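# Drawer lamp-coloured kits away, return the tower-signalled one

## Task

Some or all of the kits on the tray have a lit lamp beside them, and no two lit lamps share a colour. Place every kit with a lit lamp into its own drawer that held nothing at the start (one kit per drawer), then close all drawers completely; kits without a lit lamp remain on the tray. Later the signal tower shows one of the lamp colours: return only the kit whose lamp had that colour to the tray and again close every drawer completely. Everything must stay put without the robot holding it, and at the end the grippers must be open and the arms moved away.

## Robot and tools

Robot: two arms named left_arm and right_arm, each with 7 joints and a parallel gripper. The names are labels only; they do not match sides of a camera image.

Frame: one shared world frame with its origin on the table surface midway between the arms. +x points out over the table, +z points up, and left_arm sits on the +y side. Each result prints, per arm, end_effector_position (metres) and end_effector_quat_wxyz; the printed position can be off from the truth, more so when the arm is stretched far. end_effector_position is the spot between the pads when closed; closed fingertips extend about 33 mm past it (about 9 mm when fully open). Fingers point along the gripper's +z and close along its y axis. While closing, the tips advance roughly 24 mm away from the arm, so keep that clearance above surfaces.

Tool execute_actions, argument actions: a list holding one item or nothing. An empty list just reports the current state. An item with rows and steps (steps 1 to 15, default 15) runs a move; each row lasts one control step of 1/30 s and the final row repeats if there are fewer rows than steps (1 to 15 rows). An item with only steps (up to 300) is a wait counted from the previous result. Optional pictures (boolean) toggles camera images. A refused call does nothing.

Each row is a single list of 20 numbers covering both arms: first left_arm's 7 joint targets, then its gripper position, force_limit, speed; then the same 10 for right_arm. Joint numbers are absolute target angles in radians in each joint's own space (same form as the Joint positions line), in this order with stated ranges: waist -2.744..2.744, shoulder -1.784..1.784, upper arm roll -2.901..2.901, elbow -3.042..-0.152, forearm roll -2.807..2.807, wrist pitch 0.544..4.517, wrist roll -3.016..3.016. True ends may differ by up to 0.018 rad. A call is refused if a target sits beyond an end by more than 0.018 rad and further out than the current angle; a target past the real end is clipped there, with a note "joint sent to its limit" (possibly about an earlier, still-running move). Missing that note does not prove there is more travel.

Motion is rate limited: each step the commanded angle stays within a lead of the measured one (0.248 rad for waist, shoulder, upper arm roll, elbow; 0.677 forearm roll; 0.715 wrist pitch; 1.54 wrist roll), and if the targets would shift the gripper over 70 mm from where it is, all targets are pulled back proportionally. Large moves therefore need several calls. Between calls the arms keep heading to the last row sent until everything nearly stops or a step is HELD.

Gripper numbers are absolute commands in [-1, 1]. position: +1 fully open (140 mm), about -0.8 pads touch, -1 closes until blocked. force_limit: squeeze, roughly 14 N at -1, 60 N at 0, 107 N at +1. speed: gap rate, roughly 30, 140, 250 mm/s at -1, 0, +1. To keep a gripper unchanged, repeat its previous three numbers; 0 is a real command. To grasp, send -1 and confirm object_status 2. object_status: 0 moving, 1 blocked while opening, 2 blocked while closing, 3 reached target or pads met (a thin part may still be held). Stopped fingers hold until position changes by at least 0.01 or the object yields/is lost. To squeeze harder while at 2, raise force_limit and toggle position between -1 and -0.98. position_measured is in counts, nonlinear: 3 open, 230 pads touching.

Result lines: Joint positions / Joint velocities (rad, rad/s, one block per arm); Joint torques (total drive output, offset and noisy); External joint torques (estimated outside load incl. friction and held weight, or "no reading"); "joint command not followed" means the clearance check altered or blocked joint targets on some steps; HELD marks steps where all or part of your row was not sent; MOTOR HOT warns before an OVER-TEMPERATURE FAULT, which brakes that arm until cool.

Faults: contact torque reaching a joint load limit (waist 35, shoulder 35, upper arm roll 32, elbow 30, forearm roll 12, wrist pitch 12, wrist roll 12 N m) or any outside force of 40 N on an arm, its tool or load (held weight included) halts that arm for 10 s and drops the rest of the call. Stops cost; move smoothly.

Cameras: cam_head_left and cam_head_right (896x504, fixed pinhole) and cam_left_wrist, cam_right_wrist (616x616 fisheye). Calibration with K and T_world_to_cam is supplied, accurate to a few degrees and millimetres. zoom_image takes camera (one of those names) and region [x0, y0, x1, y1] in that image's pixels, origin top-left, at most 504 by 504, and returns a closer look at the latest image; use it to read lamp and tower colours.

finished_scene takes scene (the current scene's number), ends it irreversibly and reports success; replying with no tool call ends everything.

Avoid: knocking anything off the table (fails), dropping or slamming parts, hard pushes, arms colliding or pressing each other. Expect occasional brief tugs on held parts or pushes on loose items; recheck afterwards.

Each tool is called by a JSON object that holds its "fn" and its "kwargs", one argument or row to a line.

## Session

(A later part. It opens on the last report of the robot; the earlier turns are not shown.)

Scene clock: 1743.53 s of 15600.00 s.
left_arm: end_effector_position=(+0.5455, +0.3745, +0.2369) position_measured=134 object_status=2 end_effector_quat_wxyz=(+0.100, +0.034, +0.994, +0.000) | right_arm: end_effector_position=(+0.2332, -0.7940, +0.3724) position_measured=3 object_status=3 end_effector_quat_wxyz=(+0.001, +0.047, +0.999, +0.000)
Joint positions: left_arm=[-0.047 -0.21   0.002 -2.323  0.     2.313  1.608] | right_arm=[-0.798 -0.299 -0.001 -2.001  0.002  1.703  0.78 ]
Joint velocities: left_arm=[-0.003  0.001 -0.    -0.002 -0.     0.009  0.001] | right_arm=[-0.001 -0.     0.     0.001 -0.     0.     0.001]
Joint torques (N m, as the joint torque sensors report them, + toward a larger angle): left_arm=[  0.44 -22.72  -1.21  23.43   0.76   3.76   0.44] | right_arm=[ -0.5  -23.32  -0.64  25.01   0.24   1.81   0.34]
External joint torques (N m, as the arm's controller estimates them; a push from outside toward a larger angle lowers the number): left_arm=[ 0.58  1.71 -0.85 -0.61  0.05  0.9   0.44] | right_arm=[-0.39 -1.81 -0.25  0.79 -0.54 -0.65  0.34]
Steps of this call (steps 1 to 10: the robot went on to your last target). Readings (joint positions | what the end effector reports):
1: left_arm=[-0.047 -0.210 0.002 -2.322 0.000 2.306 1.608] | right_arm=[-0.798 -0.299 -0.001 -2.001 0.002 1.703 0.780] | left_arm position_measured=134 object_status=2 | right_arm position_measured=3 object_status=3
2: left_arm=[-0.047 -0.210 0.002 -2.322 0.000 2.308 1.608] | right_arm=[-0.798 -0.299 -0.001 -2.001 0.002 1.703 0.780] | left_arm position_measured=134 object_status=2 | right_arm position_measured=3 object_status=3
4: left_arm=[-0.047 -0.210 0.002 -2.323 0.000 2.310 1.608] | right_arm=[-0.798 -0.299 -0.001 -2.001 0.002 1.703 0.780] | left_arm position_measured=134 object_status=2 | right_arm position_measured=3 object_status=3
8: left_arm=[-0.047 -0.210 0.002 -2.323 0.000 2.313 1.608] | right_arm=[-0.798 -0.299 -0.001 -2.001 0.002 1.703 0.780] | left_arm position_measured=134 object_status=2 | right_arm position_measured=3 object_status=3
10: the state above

Down 7 mm more.

{"fn": "execute_actions", "kwargs": {
  "actions": [
    {"rows":[[-0.045,-0.2,0,-2.336,0,2.338,1.615,-1,0,-0.5,-0.8,-0.3,0,-2.0,0,1.7,0.785,1,0,0]],"steps":15}
  ],
  "pictures": false
}}

Scene clock: 1748.50 s of 15600.00 s.
left_arm: end_effector_position=(+0.5493, +0.3743, +0.2360) position_measured=134 object_status=2 end_effector_quat_wxyz=(+0.107, +0.034, +0.994, +0.000) | right_arm: end_effector_position=(+0.2332, -0.7940, +0.3724) position_measured=3 object_status=3 end_effector_quat_wxyz=(+0.001, +0.047, +0.999, +0.000)
Joint positions: left_arm=[-0.047 -0.208  0.002 -2.329  0.     2.336  1.608] | right_arm=[-0.798 -0.299 -0.001 -2.001  0.002  1.703  0.78 ]
Joint velocities: left_arm=[-0.001 -0.001 -0.    -0.001 -0.     0.006 -0.   ] | right_arm=[ 0.     0.001  0.001 -0.    -0.001  0.    -0.001]
Joint torques (N m, as the joint torque sensors report them, + toward a larger angle): left_arm=[  0.01 -19.48  -1.68  20.35   0.79   3.21   0.4 ] | right_arm=[ -0.85 -23.58  -0.42  25.01   0.27   1.85   0.35]
External joint torques (N m, as the arm's controller estimates them; a push from outside toward a larger angle lowers the number): left_arm=[ 0.03  5.06 -1.44 -3.67  0.09  0.32  0.4 ] | right_arm=[-0.88 -2.03 -0.2   0.76 -0.52 -0.61  0.35]
Steps of this call (steps 1 to 30: the robot went on to your last target; steps 31 to 90: nothing new was sent; then 1.47 s passed at rest; steps 91 to 105: all 15 steps of this action). Readings (joint positions | what the end effector reports):
91: left_arm=[-0.047 -0.209 0.002 -2.325 0.000 2.318 1.608] | right_arm=[-0.798 -0.299 -0.001 -2.001 0.002 1.703 0.780] | left_arm position_measured=134 object_status=2 | right_arm position_measured=3 object_status=3
92: left_arm=[-0.047 -0.209 0.002 -2.327 0.000 2.322 1.608] | right_arm=[-0.798 -0.299 -0.001 -2.001 0.002 1.703 0.780] | left_arm position_measured=134 object_status=2 | right_arm position_measured=3 object_status=3
94: left_arm=[-0.047 -0.208 0.002 -2.328 0.000 2.327 1.608] | right_arm=[-0.798 -0.299 -0.001 -2.001 0.002 1.703 0.780] | left_arm position_measured=134 object_status=2 | right_arm position_measured=3 object_status=3
98: left_arm=[-0.047 -0.208 0.002 -2.329 0.000 2.333 1.608] | right_arm=[-0.798 -0.299 -0.001 -2.001 0.002 1.703 0.780] | left_arm position_measured=134 object_status=2 | right_arm position_measured=3 object_status=3
105: the state above

{"fn": "execute_actions", "kwargs": {
  "actions": [
    {"rows":[[-0.045,-0.21,0,-2.327,0,2.336,1.615,-1,0,-0.5,-0.8,-0.3,0,-2.0,0,1.7,0.785,1,0,0],[-0.045,-0.21,0,-2.327,0,2.336,1.615,-1,0,-0.5,-0.8,-0.3,0,-2.0,0,1.7,0.785,1,0,0],[-0.045,-0.21,0,-2.327,0,2.336,1.615,-1,0,-0.5,-0.8,-0.3,0,-2.0,0,1.7,0.785,1,0,0],[-0.045,-0.21,0,-2.327,0,2.336,1.615,-1,0,-0.5,-0.8,-0.3,0,-2.0,0,1.7,0.785,1,0,0],[-0.045,-0.21,0,-2.327,0,2.336,1.615,0.2,0,-0.5,-0.8,-0.3,0,-2.0,0,1.7,0.785,1,0,0]],"steps":15}
  ],
  "pictures": false
}}

{"fn": "execute_actions", "kwargs": {
  "actions": [
    {"rows":[[-0.045,-0.23,0,-2.32,0,2.31,1.615,0.2,0,-0.5,-0.8,-0.3,0,-2.0,0,1.7,0.785,1,0,0],[-0.045,-0.25,0,-2.31,0,2.29,1.615,0.2,0,-0.5,-0.8,-0.3,0,-2.0,0,1.7,0.785,1,0,0],[-0.045,-0.27,0,-2.305,0,2.27,1.615,0.2,0,-0.5,-0.8,-0.3,0,-2.0,0,1.7,0.785,1,0,0],[-0.045,-0.29,0,-2.3,0,2.25,1.615,0.2,0,-0.5,-0.8,-0.3,0,-2.0,0,1.7,0.785,1,0,0]],"steps":15}
  ]
}}

Scene clock: 1765.67 s of 15600.00 s.
left_arm: end_effector_position=(+0.5501, +0.3742, +0.2372) position_measured=104 object_status=0 end_effector_quat_wxyz=(+0.108, +0.034, +0.994, +0.000) | right_arm: end_effector_position=(+0.2332, -0.7940, +0.3724) position_measured=3 object_status=3 end_effector_quat_wxyz=(+0.001, +0.047, +0.999, +0.000)
Joint positions: left_arm=[-0.047 -0.209  0.002 -2.328  0.     2.337  1.608] | right_arm=[-0.798 -0.299 -0.001 -2.001  0.002  1.703  0.78 ]
Joint velocities: left_arm=[ 0.001 -0.     0.     0.001 -0.001  0.    -0.   ] | right_arm=[ 0.     0.001  0.002 -0.     0.001  0.001  0.001]
Joint torques (N m, as the joint torque sensors report them, + toward a larger angle): left_arm=[  0.21 -24.89  -0.59  23.97   0.82   2.91   0.44] | right_arm=[ -0.82 -23.51  -0.66  25.08   0.21   1.84   0.39]
External joint torques (N m, as the arm's controller estimates them; a push from outside toward a larger angle lowers the number): left_arm=[ 0.23 -0.4  -0.36 -0.06  0.12  0.03  0.45] | right_arm=[-0.86 -2.19 -0.46  0.96 -0.58 -0.62  0.39]
Steps of this call (steps 1 to 15: the robot went on to your last target; steps 16 to 90: nothing new was sent; then 13.67 s passed at rest; steps 91 to 105: all 15 steps of this action). Readings (joint positions | what the end effector reports):
91: left_arm=[-0.047 -0.208 0.002 -2.329 0.000 2.337 1.608] | right_arm=[-0.798 -0.299 -0.001 -2.001 0.002 1.703 0.780] | left_arm position_measured=134 object_status=2 | right_arm position_measured=3 object_status=3
92: left_arm=[-0.047 -0.208 0.002 -2.329 0.000 2.337 1.608] | right_arm=[-0.798 -0.299 -0.001 -2.001 0.002 1.703 0.780] | left_arm position_measured=134 object_status=2 | right_arm position_measured=3 object_status=3
94: left_arm=[-0.047 -0.209 0.002 -2.328 0.000 2.337 1.608] | right_arm=[-0.798 -0.299 -0.001 -2.001 0.002 1.703 0.780] | left_arm position_measured=134 object_status=2 | right_arm position_measured=3 object_status=3
98: left_arm=[-0.047 -0.209 0.002 -2.328 0.000 2.337 1.608] | right_arm=[-0.798 -0.299 -0.001 -2.001 0.002 1.703 0.780] | left_arm position_measured=120 object_status=0 | right_arm position_measured=3 object_status=3
105: the state above

Scene clock: 1766.17 s of 15600.00 s.
left_arm: end_effector_position=(+0.5458, +0.3744, +0.2853) position_measured=104 object_status=3 end_effector_quat_wxyz=(+0.126, +0.034, +0.991, +0.000) | right_arm: end_effector_position=(+0.2332, -0.7940, +0.3724) position_measured=3 object_status=3 end_effector_quat_wxyz=(+0.001, +0.047, +0.999, +0.000)
Joint positions: left_arm=[-0.047 -0.291  0.002 -2.298  0.     2.261  1.608] | right_arm=[-0.798 -0.299 -0.001 -2.001  0.002  1.703  0.78 ]
Joint velocities: left_arm=[-0.    -0.     0.001 -0.001  0.    -0.04   0.   ] | right_arm=[ 0.001  0.001  0.001 -0.001 -0.     0.001  0.002]
Joint torques (N m, as the joint torque sensors report them, + toward a larger angle): left_arm=[  0.08 -21.54  -0.87  23.39   0.85   2.46   0.34] | right_arm=[ -0.69 -23.34  -0.8   24.96   0.25   1.81   0.37]
External joint torques (N m, as the arm's controller estimates them; a push from outside toward a larger angle lowers the number): left_arm=[ 0.02  0.59 -0.65 -1.2   0.1  -0.5   0.35] | right_arm=[-0.74 -1.87 -0.6   0.78 -0.55 -0.65  0.37]
Steps of this call (steps 1 to 15: all 15 steps of this action). Readings (joint positions | what the end effector reports):
1: left_arm=[-0.047 -0.211 0.002 -2.328 0.000 2.333 1.608] | right_arm=[-0.798 -0.299 -0.001 -2.001 0.002 1.703 0.780] | left_arm position_measured=104 object_status=0 | right_arm position_measured=3 object_status=3
2: left_arm=[-0.047 -0.218 0.002 -2.326 0.000 2.325 1.608] | right_arm=[-0.798 -0.299 -0.001 -2.001 0.002 1.703 0.780] | left_arm position_measured=104 object_status=0 | right_arm position_measured=3 object_status=3
4: left_arm=[-0.047 -0.245 0.002 -2.318 0.000 2.304 1.608] | right_arm=[-0.798 -0.299 -0.001 -2.001 0.002 1.703 0.780] | left_arm position_measured=104 object_status=3 | right_arm position_measured=3 object_status=3
8: left_arm=[-0.047 -0.287 0.002 -2.299 0.000 2.279 1.608] | right_arm=[-0.798 -0.299 -0.001 -2.001 0.002 1.703 0.780] | left_arm position_measured=104 object_status=3 | right_arm position_measured=3 object_status=3
15: the state above
camera_calibration (this result's frames):
cam_left_wrist: T_world_to_cam=[[0.233364, 0.972374, -0.00541402, -0.481653], [0.756144, -0.177963, 0.629743, -0.512627], [0.611382, -0.151053, -0.776785, 0.135027], [0, 0, 0, 1]] pos_world=[0.417467, 0.397515, 0.425102]
cam_right_wrist: T_world_to_cam=[[0.0956651, 0.99527, 0.0169034, 0.758784], [0.91557, -0.0946427, 0.390865, -0.44291], [0.390616, -0.0219159, -0.920293, 0.410412], [0, 0, 0, 1]] pos_world=[0.172612, -0.788119, 0.537991]

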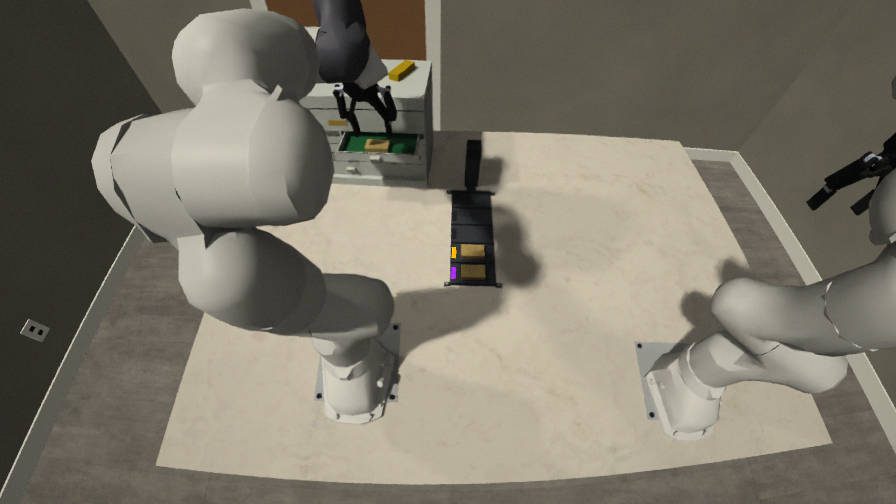

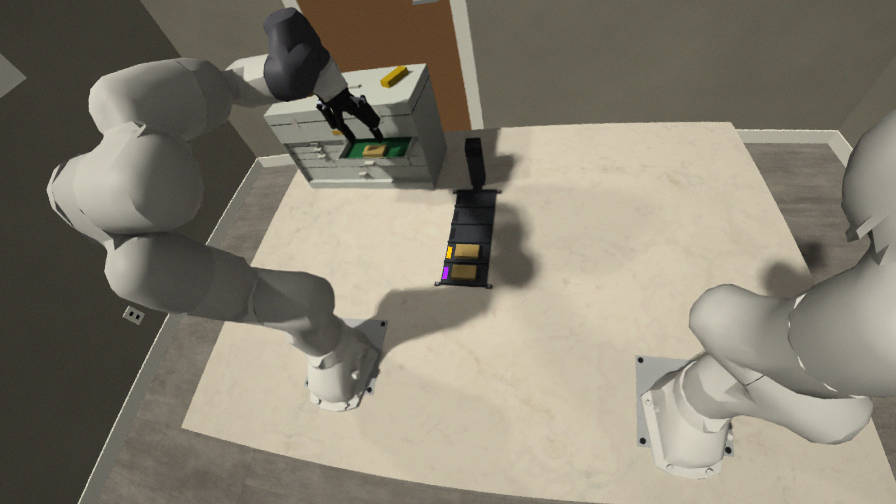

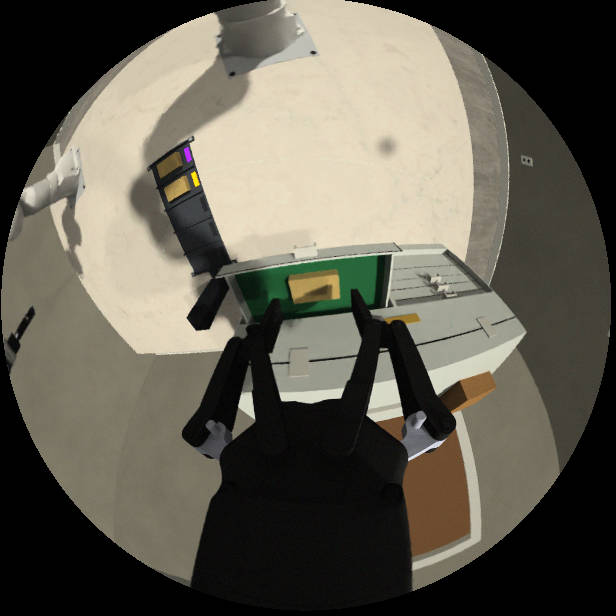

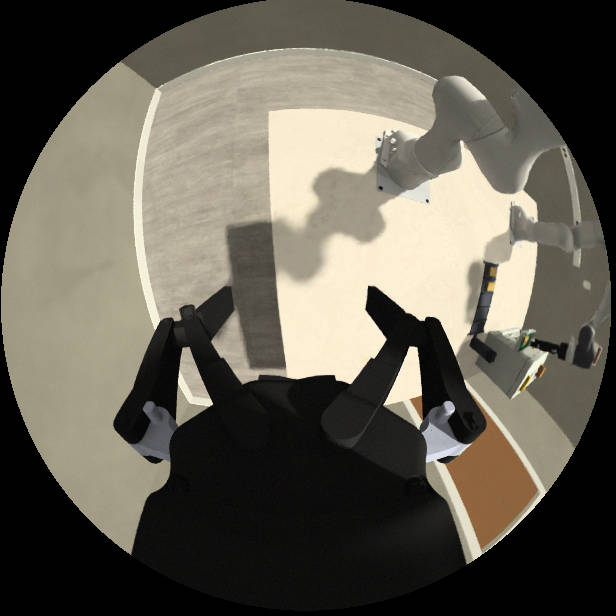

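{"fn": "execute_actions", "kwargs": {
  "actions": [
    {"rows":[[-0.03,-0.33,0,-2.33,0,2.3,1.6,-0.85,0,0,-0.8,-0.3,0,-2.0,0,1.7,0.785,1,0,0],[-0.015,-0.37,0,-2.37,0,2.35,1.6,-0.85,0,0,-0.8,-0.3,0,-2.0,0,1.7,0.785,1,0,0],[0,-0.41,0,-2.41,0,2.4,1.6,-0.85,0,0,-0.8,-0.3,0,-2.0,0,1.7,0.785,1,0,0],[0.015,-0.45,0,-2.45,0,2.45,1.6,-0.85,0,0,-0.8,-0.3,0,-2.0,0,1.7,0.785,1,0,0],[0.03,-0.49,0,-2.49,0,2.5,1.6,-0.85,0,0,-0.8,-0.3,0,-2.0,0,1.7,0.785,1,0,0],[0.045,-0.53,0,-2.53,0,2.53,1.6,-0.85,0,0,-0.8,-0.3,0,-2.0,0,1.7,0.785,1,0,0],[0.06,-0.57,0,-2.58,0,2.56,1.6,-0.85,0,0,-0.8,-0.3,0,-2.0,0,1.7,0.785,1,0,0],[0.07,-0.61,0,-2.63,0,2.59,1.6,-0.85,0,0,-0.8,-0.3,0,-2.0,0,1.7,0.785,1,0,0],[0.07,-0.64,0,-2.68,0,2.62,1.6,-0.85,0,0,-0.8,-0.3,0,-2.0,0,1.7,0.785,1,0,0],[0.07,-0.66,0,-2.73,0,2.64,1.6,-0.85,0,0,-0.8,-0.3,0,-2.0,0,1.7,0.785,1,0,0],[0.07,-0.66,0,-2.77,0,2.66,1.6,-0.85,0,0,-0.8,-0.3,0,-2.0,0,1.7,0.785,1,0,0],[0.07,-0.655,0,-2.8,0,2.68,1.6,-0.85,0,0,-0.8,-0.3,0,-2.0,0,1.7,0.785,1,0,0],[0.07,-0.645,0,-2.825,0,2.7,1.6,-0.85,0,0,-0.8,-0.3,0,-2.0,0,1.7,0.785,1,0,0],[0.07,-0.635,0,-2.841,0,2.71,1.6,-0.85,0,0,-0.8,-0.3,0,-2.0,0,1.7,0.785,1,0,0]],"steps":15}
  ],
  "pictures": false
}}

{"fn": "execute_actions", "kwargs": {
  "actions": [
    {"steps":25}
  ]
}}

Scene clock: 1812.07 s of 15600.00 s.
left_arm: end_effector_position=(+0.4712, +0.4284, +0.2440) position_measured=209 object_status=0 end_effector_quat_wxyz=(+0.228, -0.022, +0.973, +0.013) | right_arm: end_effector_position=(+0.2332, -0.7940, +0.3724) position_measured=3 object_status=3 end_effector_quat_wxyz=(+0.001, +0.047, +0.999, +0.000)
Joint positions: left_arm=[ 0.067 -0.639  0.001 -2.802  0.     2.623  1.607] | right_arm=[-0.798 -0.299 -0.001 -2.001  0.002  1.703  0.78 ]
Joint velocities: left_arm=[ 0.01   0.131 -0.001 -0.641  0.001  0.441  0.   ] | right_arm=[ 0.001 -0.001  0.001 -0.001 -0.002  0.     0.   ]
Joint torques (N m, as the joint torque sensors report them, + toward a larger angle): left_arm=[  0.29 -12.14  -0.47  30.67   0.84   5.43  -0.34] | right_arm=[ -0.6  -23.45  -0.55  25.17   0.25   1.85   0.39]
External joint torques (N m, as the arm's controller estimates them; a push from outside toward a larger angle lowers the number): left_arm=[ 0.56  2.98  0.4  -1.98  0.02  0.76 -0.32] | right_arm=[-0.65 -1.94 -0.36  0.98 -0.54 -0.61  0.39]
Steps of this call (steps 1 to 15: the robot went on to your last target; steps 16 to 90: nothing new was sent; then 42.40 s passed at rest; steps 91 to 105: all 15 steps of this action). Readings (joint positions | what the end effector reports):
91: left_arm=[-0.044 -0.298 0.001 -2.307 0.000 2.261 1.608] | right_arm=[-0.798 -0.299 -0.001 -2.001 0.002 1.703 0.780] | left_arm position_measured=104 object_status=0 | right_arm position_measured=3 object_status=3
92: left_arm=[-0.038 -0.315 -0.001 -2.327 0.000 2.276 1.608] | right_arm=[-0.798 -0.299 -0.001 -2.001 0.002 1.703 0.780] | left_arm position_measured=110 object_status=0 | right_arm position_measured=3 object_status=3
94: left_arm=[-0.017 -0.373 -0.002 -2.384 0.000 2.323 1.608] | right_arm=[-0.798 -0.299 -0.001 -2.001 0.002 1.703 0.780] | left_arm position_measured=125 object_status=0 | right_arm position_measured=3 object_status=3
98: left_arm=[0.040 -0.528 -0.001 -2.533 0.000 2.446 1.607] | right_arm=[-0.798 -0.299 -0.001 -2.001 0.002 1.703 0.780] | left_arm position_measured=156 object_status=0 | right_arm position_measured=3 object_status=3
105: the state above

Scene clock: 1812.90 s of 15600.00 s.
left_arm: end_effector_position=(+0.4756, +0.4290, +0.2374) position_measured=233 object_status=3 end_effector_quat_wxyz=(+0.246, -0.022, +0.969, +0.014) | right_arm: end_effector_position=(+0.2332, -0.7940, +0.3724) position_measured=3 object_status=3 end_effector_quat_wxyz=(+0.001, +0.047, +0.999, +0.000)
Joint positions: left_arm=[ 0.067 -0.633  0.001 -2.839  0.     2.705  1.607] | right_arm=[-0.798 -0.299 -0.001 -2.001  0.002  1.703  0.78 ]
Joint velocities: left_arm=[ 0.001  0.001  0.    -0.001  0.001  0.004  0.001] | right_arm=[ 0.001 -0.     0.    -0.     0.     0.001  0.001]
Joint torques (N m, as the joint torque sensors report them, + toward a larger angle): left_arm=[  1.19 -10.5   -0.61  22.04   0.71   3.99  -0.27] | right_arm=[ -0.91 -23.26  -0.74  25.06   0.32   1.85   0.38]
External joint torques (N m, as the arm's controller estimates them; a push from outside toward a larger angle lowers the number): left_arm=[ 1.16 -0.87 -0.07 -1.65  0.05  0.71 -0.26] | right_arm=[-0.94 -1.64 -0.52  0.79 -0.48 -0.61  0.38]
Steps of this call (steps 1 to 25: the robot went on to your last target). Readings (joint positions | what the end effector reports):
1: left_arm=[0.067 -0.636 0.001 -2.819 0.000 2.636 1.607] | right_arm=[-0.798 -0.299 -0.001 -2.001 0.002 1.703 0.780] | left_arm position_measured=217 object_status=0 | right_arm position_measured=3 object_status=3
2: left_arm=[0.067 -0.634 0.001 -2.829 0.000 2.647 1.607] | right_arm=[-0.798 -0.299 -0.001 -2.001 0.002 1.703 0.780] | left_arm position_measured=224 object_status=0 | right_arm position_measured=3 object_status=3
4: left_arm=[0.067 -0.633 0.001 -2.838 0.000 2.665 1.607] | right_arm=[-0.798 -0.299 -0.001 -2.001 0.002 1.703 0.780] | left_arm position_measured=233 object_status=0 | right_arm position_measured=3 object_status=3
8: left_arm=[0.067 -0.633 0.001 -2.839 0.000 2.687 1.607] | right_arm=[-0.798 -0.299 -0.001 -2.001 0.002 1.703 0.780] | left_arm position_measured=233 object_status=0 | right_arm position_measured=3 object_status=3
25: the state above
camera_calibration (this result's frames):
cam_left_wrist: T_world_to_cam=[[0.116408, 0.99225, 0.0434581, -0.483109], [0.595689, -0.104763, 0.796354, -0.414315], [0.794735, -0.0668142, -0.603268, -0.0154516], [0, 0, 0, 1]] pos_world=[0.31532, 0.434928, 0.341614]
cam_right_wrist: T_world_to_cam=[[0.0956655, 0.99527, 0.0169025, 0.758784], [0.915569, -0.0946426, 0.390865, -0.44291], [0.390616, -0.0219169, -0.920293, 0.410412], [0, 0, 0, 1]] pos_world=[0.172612, -0.788118, 0.537992]

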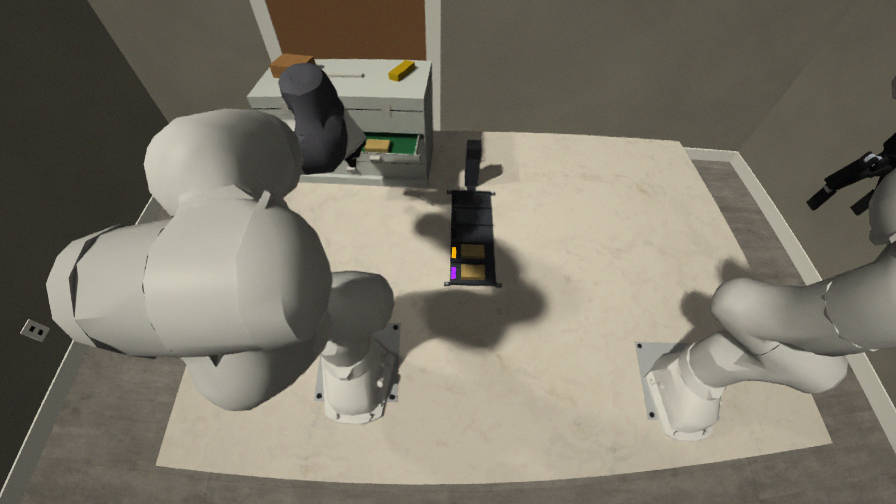

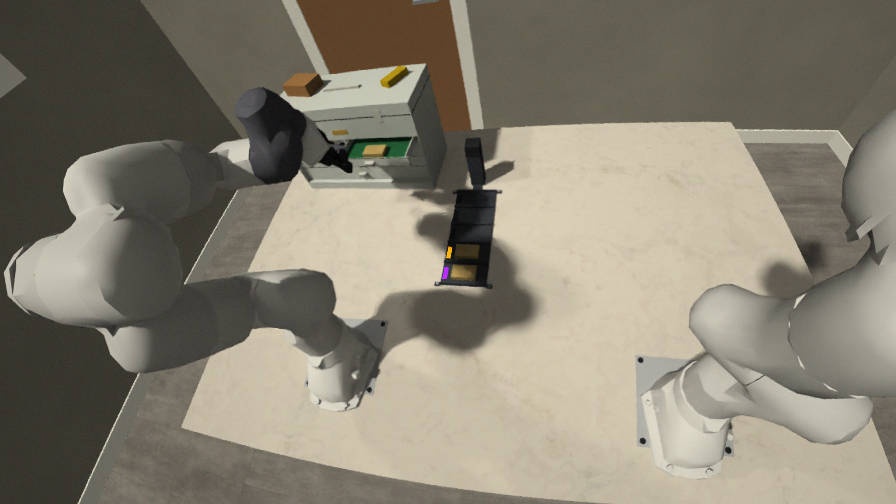

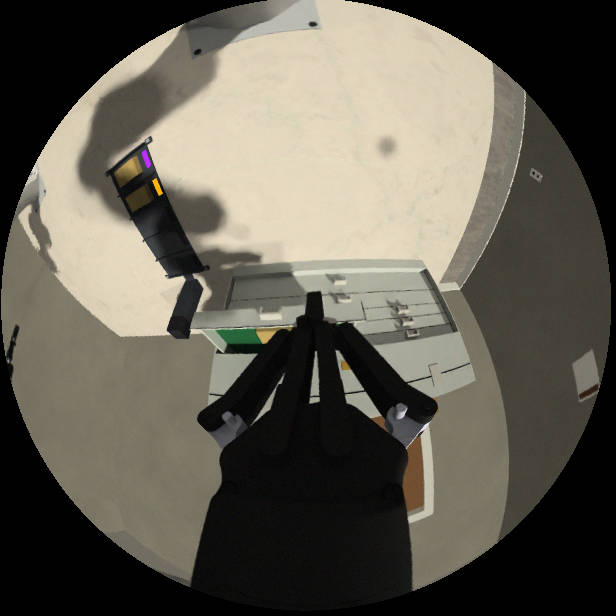

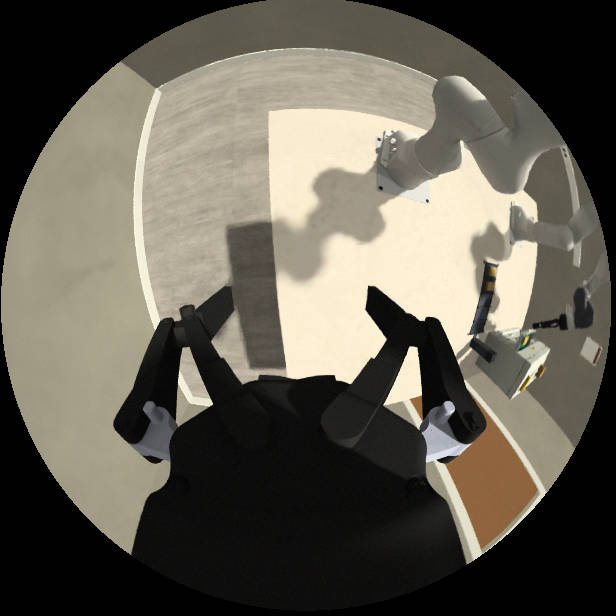

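{"fn": "execute_actions", "kwargs": {
  "actions": [
    {"rows":[[0.07,-0.614,0,-2.826,0,2.715,1.6,-0.85,0,0,-0.8,-0.3,0,-2.0,0,1.7,0.785,1,0,0],[0.07,-0.594,0,-2.811,0,2.72,1.6,-0.85,0,0,-0.8,-0.3,0,-2.0,0,1.7,0.785,1,0,0],[0.07,-0.574,0,-2.796,0,2.726,1.6,-0.85,0,0,-0.8,-0.3,0,-2.0,0,1.7,0.785,1,0,0],[0.07,-0.554,0,-2.781,0,2.732,1.6,-0.85,0,0,-0.8,-0.3,0,-2.0,0,1.7,0.785,1,0,0],[0.07,-0.535,0,-2.766,0,2.738,1.6,-0.85,0,0,-0.8,-0.3,0,-2.0,0,1.7,0.785,1,0,0],[0.07,-0.516,0,-2.752,0,2.743,1.6,-0.85,0,0,-0.8,-0.3,0,-2.0,0,1.7,0.785,1,0,0],[0.07,-0.497,0,-2.737,0,2.748,1.6,-0.85,0,0,-0.8,-0.3,0,-2.0,0,1.7,0.785,1,0,0],[0.07,-0.478,0,-2.723,0,2.753,1.6,-0.85,0,0,-0.8,-0.3,0,-2.0,0,1.7,0.785,1,0,0],[0.07,-0.459,0,-2.709,0,2.757,1.6,-0.85,0,0,-0.8,-0.3,0,-2.0,0,1.7,0.785,1,0,0],[0.07,-0.441,0,-2.694,0,2.761,1.6,-0.85,0,0,-0.8,-0.3,0,-2.0,0,1.7,0.785,1,0,0],[0.07,-0.423,0,-2.68,0,2.764,1.6,-0.85,0,0,-0.8,-0.3,0,-2.0,0,1.7,0.785,1,0,0],[0.07,-0.405,0,-2.666,0,2.765,1.6,-0.85,0,0,-0.8,-0.3,0,-2.0,0,1.7,0.785,1,0,0]],"steps":15}
  ],
  "pictures": false
}}

{"fn": "execute_actions", "kwargs": {
  "actions": [
    {"steps":10}
  ]
}}

Scene clock: 1835.83 s of 15600.00 s.
left_arm: end_effector_position=(+0.5323, +0.4337, +0.2352) position_measured=233 object_status=3 end_effector_quat_wxyz=(+0.242, -0.022, +0.970, +0.014) | right_arm: end_effector_position=(+0.2332, -0.7940, +0.3724) position_measured=3 object_status=3 end_effector_quat_wxyz=(+0.001, +0.047, +0.999, +0.000)
Joint positions: left_arm=[ 0.067 -0.416  0.001 -2.676  0.     2.75   1.607] | right_arm=[-0.798 -0.299 -0.001 -2.001  0.002  1.703  0.78 ]
Joint velocities: left_arm=[ 0.001  0.136 -0.002  0.102 -0.     0.046 -0.001] | right_arm=[-0.001 -0.001  0.    -0.001 -0.    -0.     0.   ]
Joint torques (N m, as the joint torque sensors report them, + toward a larger angle): left_arm=[  1.23 -15.64  -0.39  24.04   0.76   4.61  -0.18] | right_arm=[ -0.71 -23.35  -0.74  25.48   0.27   1.83   0.36]
External joint torques (N m, as the arm's controller estimates them; a push from outside toward a larger angle lowers the number): left_arm=[ 1.19  2.75 -0.05  0.82  0.17  1.17 -0.17] | right_arm=[-0.7  -1.8  -0.48  1.25 -0.51 -0.63  0.36]
Steps of this call (steps 1 to 15: the robot went on to your last target; steps 16 to 90: nothing new was sent; then 19.43 s passed at rest; steps 91 to 105: all 15 steps of this action). Readings (joint positions | what the end effector reports):
91: left_arm=[0.067 -0.630 0.001 -2.837 0.000 2.707 1.607] | right_arm=[-0.798 -0.299 -0.001 -2.001 0.002 1.703 0.780] | left_arm position_measured=233 object_status=3 | right_arm position_measured=3 object_status=3
92: left_arm=[0.067 -0.621 0.001 -2.830 0.000 2.708 1.607] | right_arm=[-0.798 -0.299 -0.001 -2.001 0.002 1.703 0.780] | left_arm position_measured=233 object_status=3 | right_arm position_measured=3 object_status=3
94: left_arm=[0.067 -0.592 0.001 -2.808 0.000 2.713 1.607] | right_arm=[-0.798 -0.299 -0.001 -2.001 0.002 1.703 0.780] | left_arm position_measured=233 object_status=3 | right_arm position_measured=3 object_status=3
98: left_arm=[0.067 -0.520 0.001 -2.755 0.000 2.727 1.607] | right_arm=[-0.798 -0.299 -0.001 -2.001 0.002 1.703 0.780] | left_arm position_measured=233 object_status=3 | right_arm position_measured=3 object_status=3
105: the state above

Scene clock: 1836.17 s of 15600.00 s.
left_arm: end_effector_position=(+0.5353, +0.4339, +0.2351) position_measured=233 object_status=3 end_effector_quat_wxyz=(+0.243, -0.022, +0.970, +0.014) | right_arm: end_effector_position=(+0.2332, -0.7940, +0.3724) position_measured=3 object_status=3 end_effector_quat_wxyz=(+0.001, +0.047, +0.999, +0.000)
Joint positions: left_arm=[ 0.067 -0.406  0.001 -2.67   0.     2.756  1.607] | right_arm=[-0.798 -0.299 -0.001 -2.001  0.002  1.703  0.78 ]
Joint velocities: left_arm=[ 0.001  0.002 -0.001 -0.     0.     0.003 -0.   ] | right_arm=[-0.    -0.    -0.     0.001  0.    -0.001  0.   ]
Joint torques (N m, as the joint torque sensors report them, + toward a larger angle): left_arm=[  0.95 -15.41  -0.11  25.06   0.8    4.75  -0.24] | right_arm=[ -0.56 -23.55  -0.29  25.22   0.23   1.8    0.34]
External joint torques (N m, as the arm's controller estimates them; a push from outside toward a larger angle lowers the number): left_arm=[ 0.89  1.44  0.21  1.73  0.17  1.45 -0.23] | right_arm=[-0.56 -2.03 -0.04  0.97 -0.56 -0.66  0.34]
Steps of this call (steps 1 to 10: the robot went on to your last target). Readings (joint positions | what the end effector reports):
1: left_arm=[0.067 -0.412 0.001 -2.673 0.000 2.752 1.607] | right_arm=[-0.798 -0.299 -0.001 -2.001 0.002 1.703 0.780] | left_arm position_measured=233 object_status=3 | right_arm position_measured=3 object_status=3
2: left_arm=[0.067 -0.410 0.001 -2.672 0.000 2.753 1.607] | right_arm=[-0.798 -0.299 -0.001 -2.001 0.002 1.703 0.780] | left_arm position_measured=233 object_status=3 | right_arm position_measured=3 object_status=3
4: left_arm=[0.067 -0.408 0.001 -2.670 0.000 2.754 1.607] | right_arm=[-0.798 -0.299 -0.001 -2.001 0.002 1.703 0.780] | left_arm position_measured=233 object_status=3 | right_arm position_measured=3 object_status=3
8: left_arm=[0.067 -0.407 0.001 -2.670 0.000 2.755 1.607] | right_arm=[-0.798 -0.299 -0.001 -2.001 0.002 1.703 0.780] | left_arm position_measured=233 object_status=3 | right_arm position_measured=3 object_status=3
10: the state above
camera_calibration (this result's frames):
cam_left_wrist: T_world_to_cam=[[0.116611, 0.99227, 0.0424418, -0.49477], [0.600945, -0.104517, 0.792428, -0.449516], [0.790738, -0.0669008, -0.608487, -0.0606018], [0, 0, 0, 1]] pos_world=[0.37575, 0.43991, 0.340333]
cam_right_wrist: T_world_to_cam=[[0.0956654, 0.99527, 0.0169024, 0.758784], [0.915569, -0.0946425, 0.390865, -0.44291], [0.390616, -0.021917, -0.920293, 0.410412], [0, 0, 0, 1]] pos_world=[0.172612, -0.788118, 0.537992]

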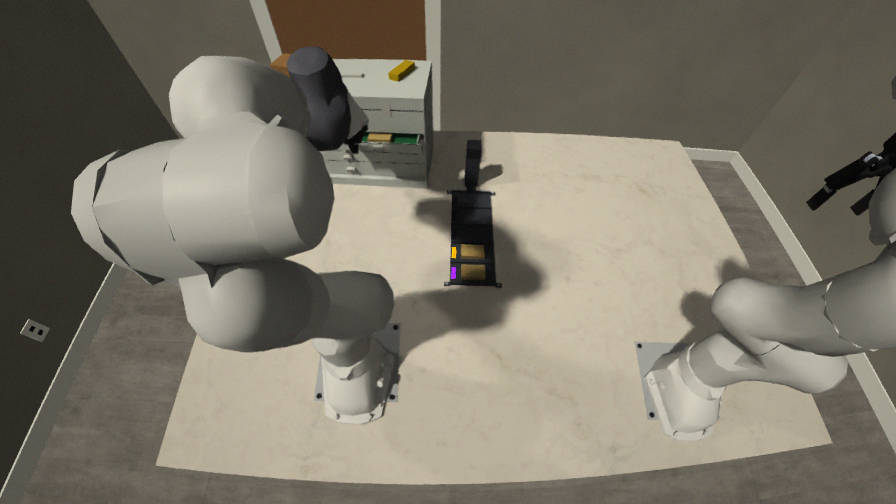

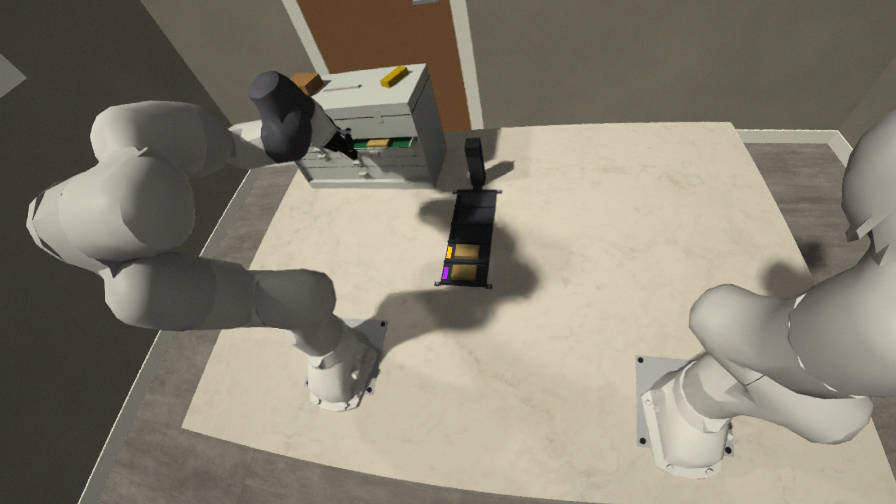

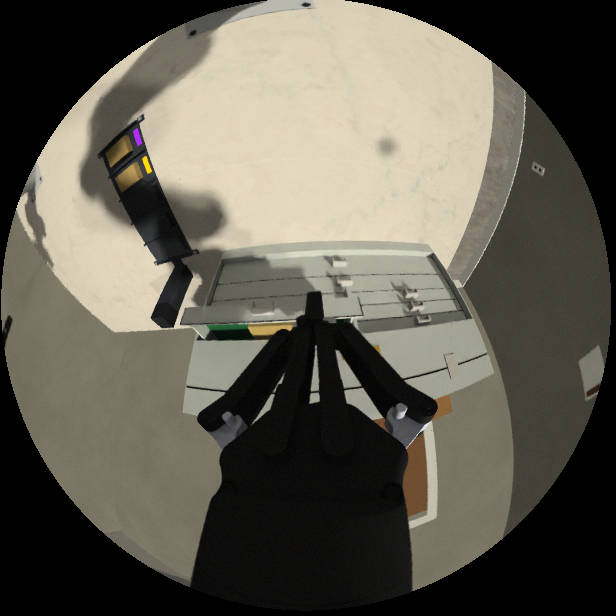

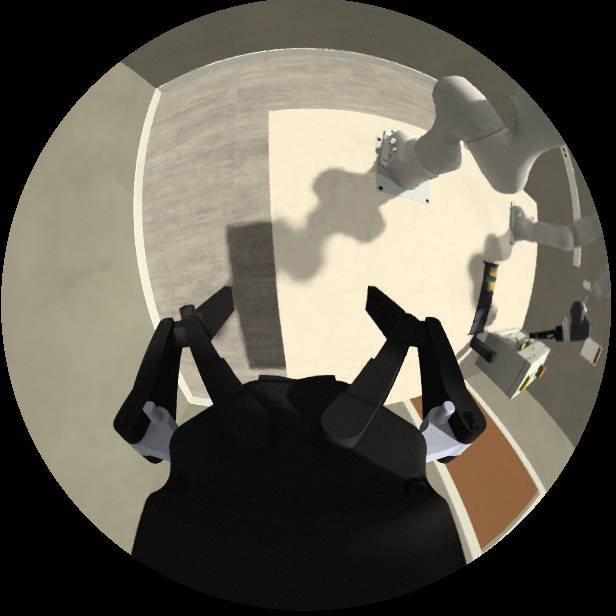

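Working. Move to P3.

{"fn": "execute_actions", "kwargs": {
  "actions": [
    {"rows":[[0.07,-0.42,0,-2.71,0,2.8,1.59,-0.85,0,0,-0.8,-0.3,0,-2.0,0,1.7,0.785,1,0,0],[0.07,-0.43,0,-2.75,0,2.86,1.59,-0.85,0,0,-0.8,-0.3,0,-2.0,0,1.7,0.785,1,0,0],[0.07,-0.44,0,-2.79,0,2.93,1.59,-0.85,0,0,-0.8,-0.3,0,-2.0,0,1.7,0.785,1,0,0],[0.07,-0.445,0,-2.83,0,3.0,1.59,-0.85,0,0,-0.8,-0.3,0,-2.0,0,1.7,0.785,1,0,0],[0.07,-0.445,0,-2.86,0,3.07,1.59,-0.85,0,0,-0.8,-0.3,0,-2.0,0,1.7,0.785,1,0,0],[0.07,-0.445,0,-2.89,0,3.14,1.59,-0.85,0,0,-0.8,-0.3,0,-2.0,0,1.7,0.785,1,0,0],[0.07,-0.445,0,-2.92,0,3.2,1.59,-0.85,0,0,-0.8,-0.3,0,-2.0,0,1.7,0.785,1,0,0],[0.07,-0.445,0,-2.94,0,3.26,1.59,-0.85,0,0,-0.8,-0.3,0,-2.0,0,1.7,0.785,1,0,0],[0.07,-0.445,0,-2.958,0,3.302,1.59,-0.85,0,0,-0.8,-0.3,0,-2.0,0,1.7,0.785,1,0,0]],"steps":15}
  ],
  "pictures": false
}}

{"fn": "execute_actions", "kwargs": {
  "actions": [
    {"steps":25}
  ],
  "pictures": false
}}

{"fn": "execute_actions", "kwargs": {
  "actions": [
    {"rows":[[0.07,-0.424,0,-2.939,0,3.304,1.59,-0.85,0,0,-0.8,-0.3,0,-2.0,0,1.7,0.785,1,0,0],[0.07,-0.406,0,-2.924,0,3.307,1.59,-0.85,0,0,-0.8,-0.3,0,-2.0,0,1.7,0.785,1,0,0],[0.07,-0.388,0,-2.909,0,3.31,1.59,-0.85,0,0,-0.8,-0.3,0,-2.0,0,1.7,0.785,1,0,0],[0.07,-0.37,0,-2.894,0,3.313,1.59,-0.85,0,0,-0.8,-0.3,0,-2.0,0,1.7,0.785,1,0,0],[0.07,-0.353,0,-2.879,0,3.316,1.59,-0.85,0,0,-0.8,-0.3,0,-2.0,0,1.7,0.785,1,0,0],[0.07,-0.336,0,-2.864,0,3.318,1.59,-0.85,0,0,-0.8,-0.3,0,-2.0,0,1.7,0.785,1,0,0],[0.07,-0.319,0,-2.849,0,3.319,1.59,-0.85,0,0,-0.8,-0.3,0,-2.0,0,1.7,0.785,1,0,0],[0.07,-0.303,0,-2.834,0,3.319,1.59,-0.85,0,0,-0.8,-0.3,0,-2.0,0,1.7,0.785,1,0,0],[0.07,-0.288,0,-2.818,0,3.319,1.59,-0.85,0,0,-0.8,-0.3,0,-2.0,0,1.7,0.785,1,0,0],[0.07,-0.272,0,-2.803,0,3.319,1.59,-0.85,0,0,-0.8,-0.3,0,-2.0,0,1.7,0.785,1,0,0],[0.07,-0.257,0,-2.788,0,3.319,1.59,-0.85,0,0,-0.8,-0.3,0,-2.0,0,1.7,0.785,1,0,0],[0.07,-0.245,0,-2.776,0,3.319,1.59,-0.85,0,0,-0.8,-0.3,0,-2.0,0,1.7,0.785,1,0,0],[0.07,-0.235,0,-2.766,0,3.319,1.59,-0.85,0,0,-0.8,-0.3,0,-2.0,0,1.7,0.785,1,0,0],[0.07,-0.226,0,-2.757,0,3.319,1.59,-0.85,0,0,-0.8,-0.3,0,-2.0,0,1.7,0.785,1,0,0]],"steps":15}
  ],
  "pictures": false
}}

{"fn": "execute_actions", "kwargs": {
  "actions": [
    {"steps":12}
  ],
  "pictures": false
}}

Scene clock: 1870.70 s of 15600.00 s.
left_arm: end_effector_position=(+0.5155, +0.4322, +0.2090) position_measured=233 object_status=3 end_effector_quat_wxyz=(+0.349, -0.025, +0.936, +0.019) | right_arm: end_effector_position=(+0.2332, -0.7940, +0.3724) position_measured=3 object_status=3 end_effector_quat_wxyz=(+0.001, +0.047, +0.999, +0.000)
Joint positions: left_arm=[ 0.067 -0.442  0.001 -2.955  0.     3.228  1.599] | right_arm=[-0.798 -0.299 -0.001 -2.001  0.002  1.703  0.78 ]
Joint velocities: left_arm=[-0.    -0.017 -0.    -0.023 -0.     0.427 -0.007] | right_arm=[-0.001 -0.     0.001  0.    -0.     0.    -0.   ]
Joint torques (N m, as the joint torque sensors report them, + toward a larger angle): left_arm=[  1.02 -13.31  -0.18  19.67   0.59   4.07  -0.21] | right_arm=[ -0.81 -23.29  -0.61  25.04   0.24   1.81   0.33]
External joint torques (N m, as the arm's controller estimates them; a push from outside toward a larger angle lowers the number): left_arm=[ 1.05 -0.57  0.25 -0.99  0.1   0.76 -0.19] | right_arm=[-0.81 -1.74 -0.36  0.8  -0.55 -0.65  0.33]
Steps of this call (steps 1 to 15: the robot went on to your last target; steps 16 to 90: nothing new was sent; then 31.03 s passed at rest; steps 91 to 105: all 15 steps of this action). Readings (joint positions | what the end effector reports):
91: left_arm=[0.067 -0.410 0.001 -2.678 0.000 2.763 1.606] | right_arm=[-0.798 -0.299 -0.001 -2.001 0.002 1.703 0.780] | left_arm position_measured=233 object_status=3 | right_arm position_measured=3 object_status=3
92: left_arm=[0.067 -0.417 0.001 -2.696 0.000 2.780 1.605] | right_arm=[-0.798 -0.299 -0.001 -2.001 0.002 1.703 0.780] | left_arm position_measured=233 object_status=3 | right_arm position_measured=3 object_status=3
94: left_arm=[0.067 -0.432 0.001 -2.755 0.000 2.840 1.603] | right_arm=[-0.798 -0.299 -0.001 -2.001 0.002 1.703 0.780] | left_arm position_measured=233 object_status=3 | right_arm position_measured=3 object_status=3
98: left_arm=[0.067 -0.440 0.001 -2.883 0.000 3.022 1.601] | right_arm=[-0.798 -0.299 -0.001 -2.001 0.002 1.703 0.780] | left_arm position_measured=233 object_status=3 | right_arm position_measured=3 object_status=3
105: the state above

Scene clock: 1871.53 s of 15600.00 s.
left_arm: end_effector_position=(+0.5269, +0.4332, +0.2283) position_measured=233 object_status=3 end_effector_quat_wxyz=(+0.381, -0.026, +0.924, +0.021) | right_arm: end_effector_position=(+0.2332, -0.7940, +0.3724) position_measured=3 object_status=3 end_effector_quat_wxyz=(+0.001, +0.047, +0.999, +0.000)
Joint positions: left_arm=[ 0.067 -0.443  0.001 -2.956  0.     3.297  1.597] | right_arm=[-0.798 -0.299 -0.001 -2.001  0.002  1.703  0.78 ]
Joint velocities: left_arm=[-0.     0.001  0.    -0.001 -0.     0.004 -0.001] | right_arm=[-0.     0.002  0.002 -0.    -0.     0.001  0.001]
Joint torques (N m, as the joint torque sensors report them, + toward a larger angle): left_arm=[  0.82 -14.14  -0.48  19.42   0.55   4.27  -0.27] | right_arm=[ -0.82 -23.61  -0.37  25.25   0.3    1.85   0.41]
External joint torques (N m, as the arm's controller estimates them; a push from outside toward a larger angle lowers the number): left_arm=[ 0.81 -1.34 -0.08 -1.12  0.07  0.85 -0.25] | right_arm=[-0.91 -2.33 -0.22  1.18 -0.49 -0.59  0.41]
Steps of this call (steps 1 to 25: the robot went on to your last target). Readings (joint positions | what the end effector reports):
1: left_arm=[0.067 -0.442 0.001 -2.955 0.000 3.240 1.599] | right_arm=[-0.798 -0.299 -0.001 -2.001 0.002 1.703 0.780] | left_arm position_measured=233 object_status=3 | right_arm position_measured=3 object_status=3
2: left_arm=[0.067 -0.443 0.001 -2.955 0.000 3.251 1.598] | right_arm=[-0.798 -0.299 -0.001 -2.001 0.002 1.703 0.780] | left_arm position_measured=233 object_status=3 | right_arm position_measured=3 object_status=3
4: left_arm=[0.067 -0.443 0.001 -2.956 0.000 3.266 1.598] | right_arm=[-0.798 -0.299 -0.001 -2.001 0.002 1.703 0.780] | left_arm position_measured=233 object_status=3 | right_arm position_measured=3 object_status=3
8: left_arm=[0.067 -0.443 0.001 -2.956 0.000 3.284 1.598] | right_arm=[-0.798 -0.299 -0.001 -2.001 0.002 1.703 0.780] | left_arm position_measured=233 object_status=3 | right_arm position_measured=3 object_status=3
25: the state above

Scene clock: 1872.03 s of 15600.00 s.
left_arm: end_effector_position=(+0.5859, +0.4379, +0.2268) position_measured=233 object_status=3 end_effector_quat_wxyz=(+0.379, -0.026, +0.925, +0.020) | right_arm: end_effector_position=(+0.2332, -0.7940, +0.3724) position_measured=3 object_status=3 end_effector_quat_wxyz=(+0.001, +0.047, +0.999, +0.000)
Joint positions: left_arm=[ 0.067 -0.242  0.    -2.775  0.     3.311  1.597] | right_arm=[-0.798 -0.299 -0.001 -2.001  0.002  1.703  0.78 ]
Joint velocities: left_arm=[-0.001  0.219 -0.     0.214 -0.     0.01   0.001] | right_arm=[-0.001 -0.001  0.    -0.     0.     0.     0.   ]
Joint torques (N m, as the joint torque sensors report them, + toward a larger angle): left_arm=[  1.26 -20.25  -0.22  19.96   0.56   4.49  -0.24] | right_arm=[ -1.02 -23.76  -0.74  25.05   0.25   1.81   0.38]
External joint torques (N m, as the arm's controller estimates them; a push from outside toward a larger angle lowers the number): left_arm=[ 1.14  1.52 -0.13  0.96  0.17  0.99 -0.22] | right_arm=[-1.04 -2.21 -0.51  0.83 -0.54 -0.65  0.37]
Steps of this call (steps 1 to 15: all 15 steps of this action). Readings (joint positions | what the end effector reports):
1: left_arm=[0.067 -0.439 0.001 -2.953 0.000 3.298 1.597] | right_arm=[-0.798 -0.299 -0.001 -2.001 0.002 1.703 0.780] | left_arm position_measured=233 object_status=3 | right_arm position_measured=3 object_status=3
2: left_arm=[0.067 -0.431 0.001 -2.945 0.000 3.299 1.597] | right_arm=[-0.798 -0.299 -0.001 -2.001 0.002 1.703 0.780] | left_arm position_measured=233 object_status=3 | right_arm position_measured=3 object_status=3
4: left_arm=[0.067 -0.404 0.001 -2.923 0.000 3.301 1.597] | right_arm=[-0.798 -0.299 -0.001 -2.001 0.002 1.703 0.780] | left_arm position_measured=233 object_status=3 | right_arm position_measured=3 object_status=3
8: left_arm=[0.067 -0.339 0.001 -2.867 0.000 3.307 1.597] | right_arm=[-0.798 -0.299 -0.001 -2.001 0.002 1.703 0.780] | left_arm position_measured=233 object_status=3 | right_arm position_measured=3 object_status=3
15: the state above

Scene clock: 1872.43 s of 15600.00 s.
left_arm: end_effector_position=(+0.5894, +0.4382, +0.2253) position_measured=233 object_status=3 end_effector_quat_wxyz=(+0.378, -0.026, +0.925, +0.020) | right_arm: end_effector_position=(+0.2332, -0.7940, +0.3724) position_measured=3 object_status=3 end_effector_quat_wxyz=(+0.001, +0.047, +0.999, +0.000)
Joint positions: left_arm=[ 0.067 -0.228  0.    -2.763  0.     3.311  1.597] | right_arm=[-0.798 -0.299 -0.001 -2.001  0.002  1.703  0.78 ]
Joint velocities: left_arm=[ 0.     0.    -0.     0.     0.001 -0.     0.   ] | right_arm=[ 0.002  0.001 -0.     0.    -0.    -0.001 -0.001]
Joint torques (N m, as the joint torque sensors report them, + toward a larger angle): left_arm=[  0.8  -19.08  -0.15  23.26   0.59   4.68  -0.28] | right_arm=[ -1.03 -22.95  -0.7   25.19   0.25   1.85   0.37]
External joint torques (N m, as the arm's controller estimates them; a push from outside toward a larger angle lowers the number): left_arm=[ 0.8   1.07  0.06  2.89  0.12  1.23 -0.27] | right_arm=[-1.15 -1.52 -0.57  1.04 -0.55 -0.6   0.37]
Steps of this call (steps 1 to 12: the robot went on to your last target). Readings (joint positions | what the end effector reports):
1: left_arm=[0.067 -0.237 0.000 -2.769 0.000 3.311 1.597] | right_arm=[-0.798 -0.299 -0.001 -2.001 0.002 1.703 0.780] | left_arm position_measured=233 object_status=3 | right_arm position_measured=3 object_status=3
2: left_arm=[0.067 -0.233 0.000 -2.767 0.000 3.311 1.597] | right_arm=[-0.798 -0.299 -0.001 -2.001 0.002 1.703 0.780] | left_arm position_measured=233 object_status=3 | right_arm position_measured=3 object_status=3
4: left_arm=[0.067 -0.230 0.000 -2.765 0.000 3.311 1.597] | right_arm=[-0.798 -0.299 -0.001 -2.001 0.002 1.703 0.780] | left_arm position_measured=233 object_status=3 | right_arm position_measured=3 object_status=3
8: left_arm=[0.067 -0.228 0.000 -2.764 0.000 3.311 1.597] | right_arm=[-0.798 -0.299 -0.001 -2.001 0.002 1.703 0.780] | left_arm position_measured=233 object_status=3 | right_arm position_measured=3 object_status=3
12: the state above

{"fn": "execute_actions", "kwargs": {
  "actions": [
    {"rows":[[0.07,-0.222,0,-2.778,0,3.344,1.59,-0.85,0,0,-0.8,-0.3,0,-2.0,0,1.7,0.785,1,0,0],[0.07,-0.222,0,-2.778,0,3.344,1.59,-0.85,0,0,-0.8,-0.3,0,-2.0,0,1.7,0.785,1,0,0],[0.07,-0.222,0,-2.778,0,3.344,1.59,-0.85,0,0,-0.8,-0.3,0,-2.0,0,1.7,0.785,1,0,0],[0.07,-0.222,0,-2.778,0,3.344,1.59,-0.85,0,0,-0.8,-0.3,0,-2.0,0,1.7,0.785,1,0,0],[0.07,-0.222,0,-2.778,0,3.344,1.59,-0.85,0,0,-0.8,-0.3,0,-2.0,0,1.7,0.785,1,0,0],[0.07,-0.222,0,-2.778,0,3.344,1.59,-0.85,0,0,-0.8,-0.3,0,-2.0,0,1.7,0.785,1,0,0],[0.07,-0.214,0,-2.77,0,3.344,1.59,-0.85,0,0,-0.8,-0.3,0,-2.0,0,1.7,0.785,1,0,0],[0.07,-0.206,0,-2.762,0,3.344,1.59,-0.85,0,0,-0.8,-0.3,0,-2.0,0,1.7,0.785,1,0,0],[0.07,-0.198,0,-2.754,0,3.344,1.59,-0.85,0,0,-0.8,-0.3,0,-2.0,0,1.7,0.785,1,0,0],[0.07,-0.19,0,-2.746,0,3.344,1.59,-0.85,0,0,-0.8,-0.3,0,-2.0,0,1.7,0.785,1,0,0]],"steps":15}
  ],
  "pictures": false
}}

{"fn": "execute_actions", "kwargs": {
  "actions": [
    {"steps":12}
  ],
  "pictures": false
}}

Scene clock: 1888.27 s of 15600.00 s.
left_arm: end_effector_position=(+0.5949, +0.4387, +0.2195) position_measured=233 object_status=3 end_effector_quat_wxyz=(+0.379, -0.026, +0.925, +0.021) | right_arm: end_effector_position=(+0.2332, -0.7940, +0.3724) position_measured=3 object_status=3 end_effector_quat_wxyz=(+0.001, +0.047, +0.999, +0.000)
Joint positions: left_arm=[ 0.067 -0.195  0.    -2.752  0.     3.337  1.597] | right_arm=[-0.798 -0.299 -0.001 -2.001  0.002  1.703  0.78 ]
Joint velocities: left_arm=[ 0.     0.007 -0.001  0.004 -0.     0.001 -0.   ] | right_arm=[ 0.     0.001  0.    -0.001 -0.001 -0.     0.   ]
Joint torques (N m, as the joint torque sensors report them, + toward a larger angle): left_arm=[  0.84 -18.09   0.28  23.08   0.64   4.56  -0.3 ] | right_arm=[ -0.66 -23.12  -0.81  24.79   0.29   1.85   0.38]
External joint torques (N m, as the arm's controller estimates them; a push from outside toward a larger angle lowers the number): left_arm=[ 0.87  3.01  0.49  3.05  0.18  1.12 -0.28] | right_arm=[-0.7  -1.84 -0.6   0.72 -0.5  -0.59  0.38]
Steps of this call (steps 1 to 30: the robot went on to your last target; steps 31 to 90: nothing new was sent; then 12.33 s passed at rest; steps 91 to 105: all 15 steps of this action). Readings (joint positions | what the end effector reports):
91: left_arm=[0.067 -0.228 0.000 -2.766 0.000 3.316 1.597] | right_arm=[-0.798 -0.299 -0.001 -2.001 0.002 1.703 0.780] | left_arm position_measured=233 object_status=3 | right_arm position_measured=3 object_status=3
92: left_arm=[0.067 -0.227 0.000 -2.770 0.000 3.320 1.597] | right_arm=[-0.798 -0.299 -0.001 -2.001 0.002 1.703 0.780] | left_arm position_measured=233 object_status=3 | right_arm position_measured=3 object_status=3
94: left_arm=[0.067 -0.225 0.000 -2.774 0.000 3.326 1.597] | right_arm=[-0.798 -0.299 -0.001 -2.001 0.002 1.703 0.780] | left_arm position_measured=233 object_status=3 | right_arm position_measured=3 object_status=3
98: left_arm=[0.067 -0.218 0.000 -2.772 0.000 3.334 1.597] | right_arm=[-0.798 -0.299 -0.001 -2.001 0.002 1.703 0.780] | left_arm position_measured=233 object_status=3 | right_arm position_measured=3 object_status=3
105: the state above

Scene clock: 1888.67 s of 15600.00 s.
left_arm: end_effector_position=(+0.5950, +0.4387, +0.2195) position_measured=233 object_status=3 end_effector_quat_wxyz=(+0.379, -0.026, +0.925, +0.021) | right_arm: end_effector_position=(+0.2332, -0.7940, +0.3724) position_measured=3 object_status=3 end_effector_quat_wxyz=(+0.001, +0.047, +0.999, +0.000)
Joint positions: left_arm=[ 0.067 -0.194  0.    -2.752  0.     3.337  1.597] | right_arm=[-0.798 -0.299 -0.001 -2.001  0.002  1.703  0.78 ]
Joint velocities: left_arm=[-0.    -0.001  0.    -0.    -0.001 -0.    -0.   ] | right_arm=[-0.001  0.     0.     0.001  0.    -0.001  0.001]
Joint torques (N m, as the joint torque sensors report them, + toward a larger angle): left_arm=[  0.04 -18.16  -0.58  22.85   0.62   4.63  -0.23] | right_arm=[ -0.54 -23.48  -0.48  24.88   0.24   1.79   0.38]
External joint torques (N m, as the arm's controller estimates them; a push from outside toward a larger angle lowers the number): left_arm=[ 0.02  2.78 -0.42  2.87  0.18  1.2  -0.21] | right_arm=[-0.58 -2.04 -0.26  0.72 -0.56 -0.66  0.38]
Steps of this call (steps 1 to 12: the robot went on to your last target). Readings (joint positions | what the end effector reports):
1: left_arm=[0.067 -0.194 0.000 -2.752 0.000 3.337 1.597] | right_arm=[-0.798 -0.299 -0.001 -2.001 0.002 1.703 0.780] | left_arm position_measured=233 object_status=3 | right_arm position_measured=3 object_status=3
2: left_arm=[0.067 -0.194 0.000 -2.752 0.000 3.337 1.597] | right_arm=[-0.798 -0.299 -0.001 -2.001 0.002 1.703 0.780] | left_arm position_measured=233 object_status=3 | right_arm position_measured=3 object_status=3
4: left_arm=[0.067 -0.194 0.000 -2.752 0.000 3.337 1.597] | right_arm=[-0.798 -0.299 -0.001 -2.001 0.002 1.703 0.780] | left_arm position_measured=233 object_status=3 | right_arm position_measured=3 object_status=3
8: left_arm=[0.067 -0.194 0.000 -2.752 0.000 3.337 1.597] | right_arm=[-0.798 -0.299 -0.001 -2.001 0.002 1.703 0.780] | left_arm position_measured=233 object_status=3 | right_arm position_measured=3 object_status=3
12: the state above

{"fn": "execute_actions", "kwargs": {
  "actions": [
    {"rows":[[0.07,-0.173,0,-2.746,0,3.362,1.59,-0.85,0,0,-0.8,-0.3,0,-2.0,0,1.7,0.785,1,0,0]],"steps":15}
  ],
  "pictures": false
}}

Scene clock: 1898.80 s of 15600.00 s.
left_arm: end_effector_position=(+0.5965, +0.4388, +0.2181) position_measured=233 object_status=3 end_effector_quat_wxyz=(+0.383, -0.026, +0.923, +0.021) | right_arm: end_effector_position=(+0.2332, -0.7940, +0.3724) position_measured=3 object_status=3 end_effector_quat_wxyz=(+0.001, +0.047, +0.999, +0.000)
Joint positions: left_arm=[ 0.068 -0.184  0.    -2.752  0.     3.355  1.597] | right_arm=[-0.798 -0.299 -0.001 -2.001  0.002  1.703  0.78 ]
Joint velocities: left_arm=[ 0.001  0.    -0.002 -0.001  0.     0.003 -0.001] | right_arm=[-0.     0.001 -0.    -0.    -0.     0.    -0.001]
Joint torques (N m, as the joint torque sensors report them, + toward a larger angle): left_arm=[  1.3  -13.76  -0.08  23.39   0.61   4.54  -0.24] | right_arm=[ -0.75 -23.34  -0.67  25.11   0.29   1.8    0.35]
External joint torques (N m, as the arm's controller estimates them; a push from outside toward a larger angle lowers the number): left_arm=[ 1.31  7.53  0.1   3.49  0.17  1.08 -0.22] | right_arm=[-0.77 -1.94 -0.44  0.97 -0.5  -0.65  0.35]
Steps of this call (steps 1 to 15: the robot went on to your last target; steps 16 to 90: nothing new was sent; then 6.63 s passed at rest; steps 91 to 105: all 15 steps of this action). Readings (joint positions | what the end effector reports):
91: left_arm=[0.067 -0.192 0.000 -2.751 0.000 3.340 1.597] | right_arm=[-0.798 -0.299 -0.001 -2.001 0.002 1.703 0.780] | left_arm position_measured=233 object_status=3 | right_arm position_measured=3 object_status=3
92: left_arm=[0.068 -0.188 0.000 -2.751 0.000 3.344 1.597] | right_arm=[-0.798 -0.299 -0.001 -2.001 0.002 1.703 0.780] | left_arm position_measured=233 object_status=3 | right_arm position_measured=3 object_status=3
94: left_arm=[0.068 -0.185 0.000 -2.750 0.000 3.349 1.597] | right_arm=[-0.798 -0.299 -0.001 -2.001 0.002 1.703 0.780] | left_arm position_measured=233 object_status=3 | right_arm position_measured=3 object_status=3
98: left_arm=[0.068 -0.184 0.000 -2.752 0.000 3.353 1.597] | right_arm=[-0.798 -0.299 -0.001 -2.001 0.002 1.703 0.780] | left_arm position_measured=233 object_status=3 | right_arm position_measured=3 object_status=3
105: the state above


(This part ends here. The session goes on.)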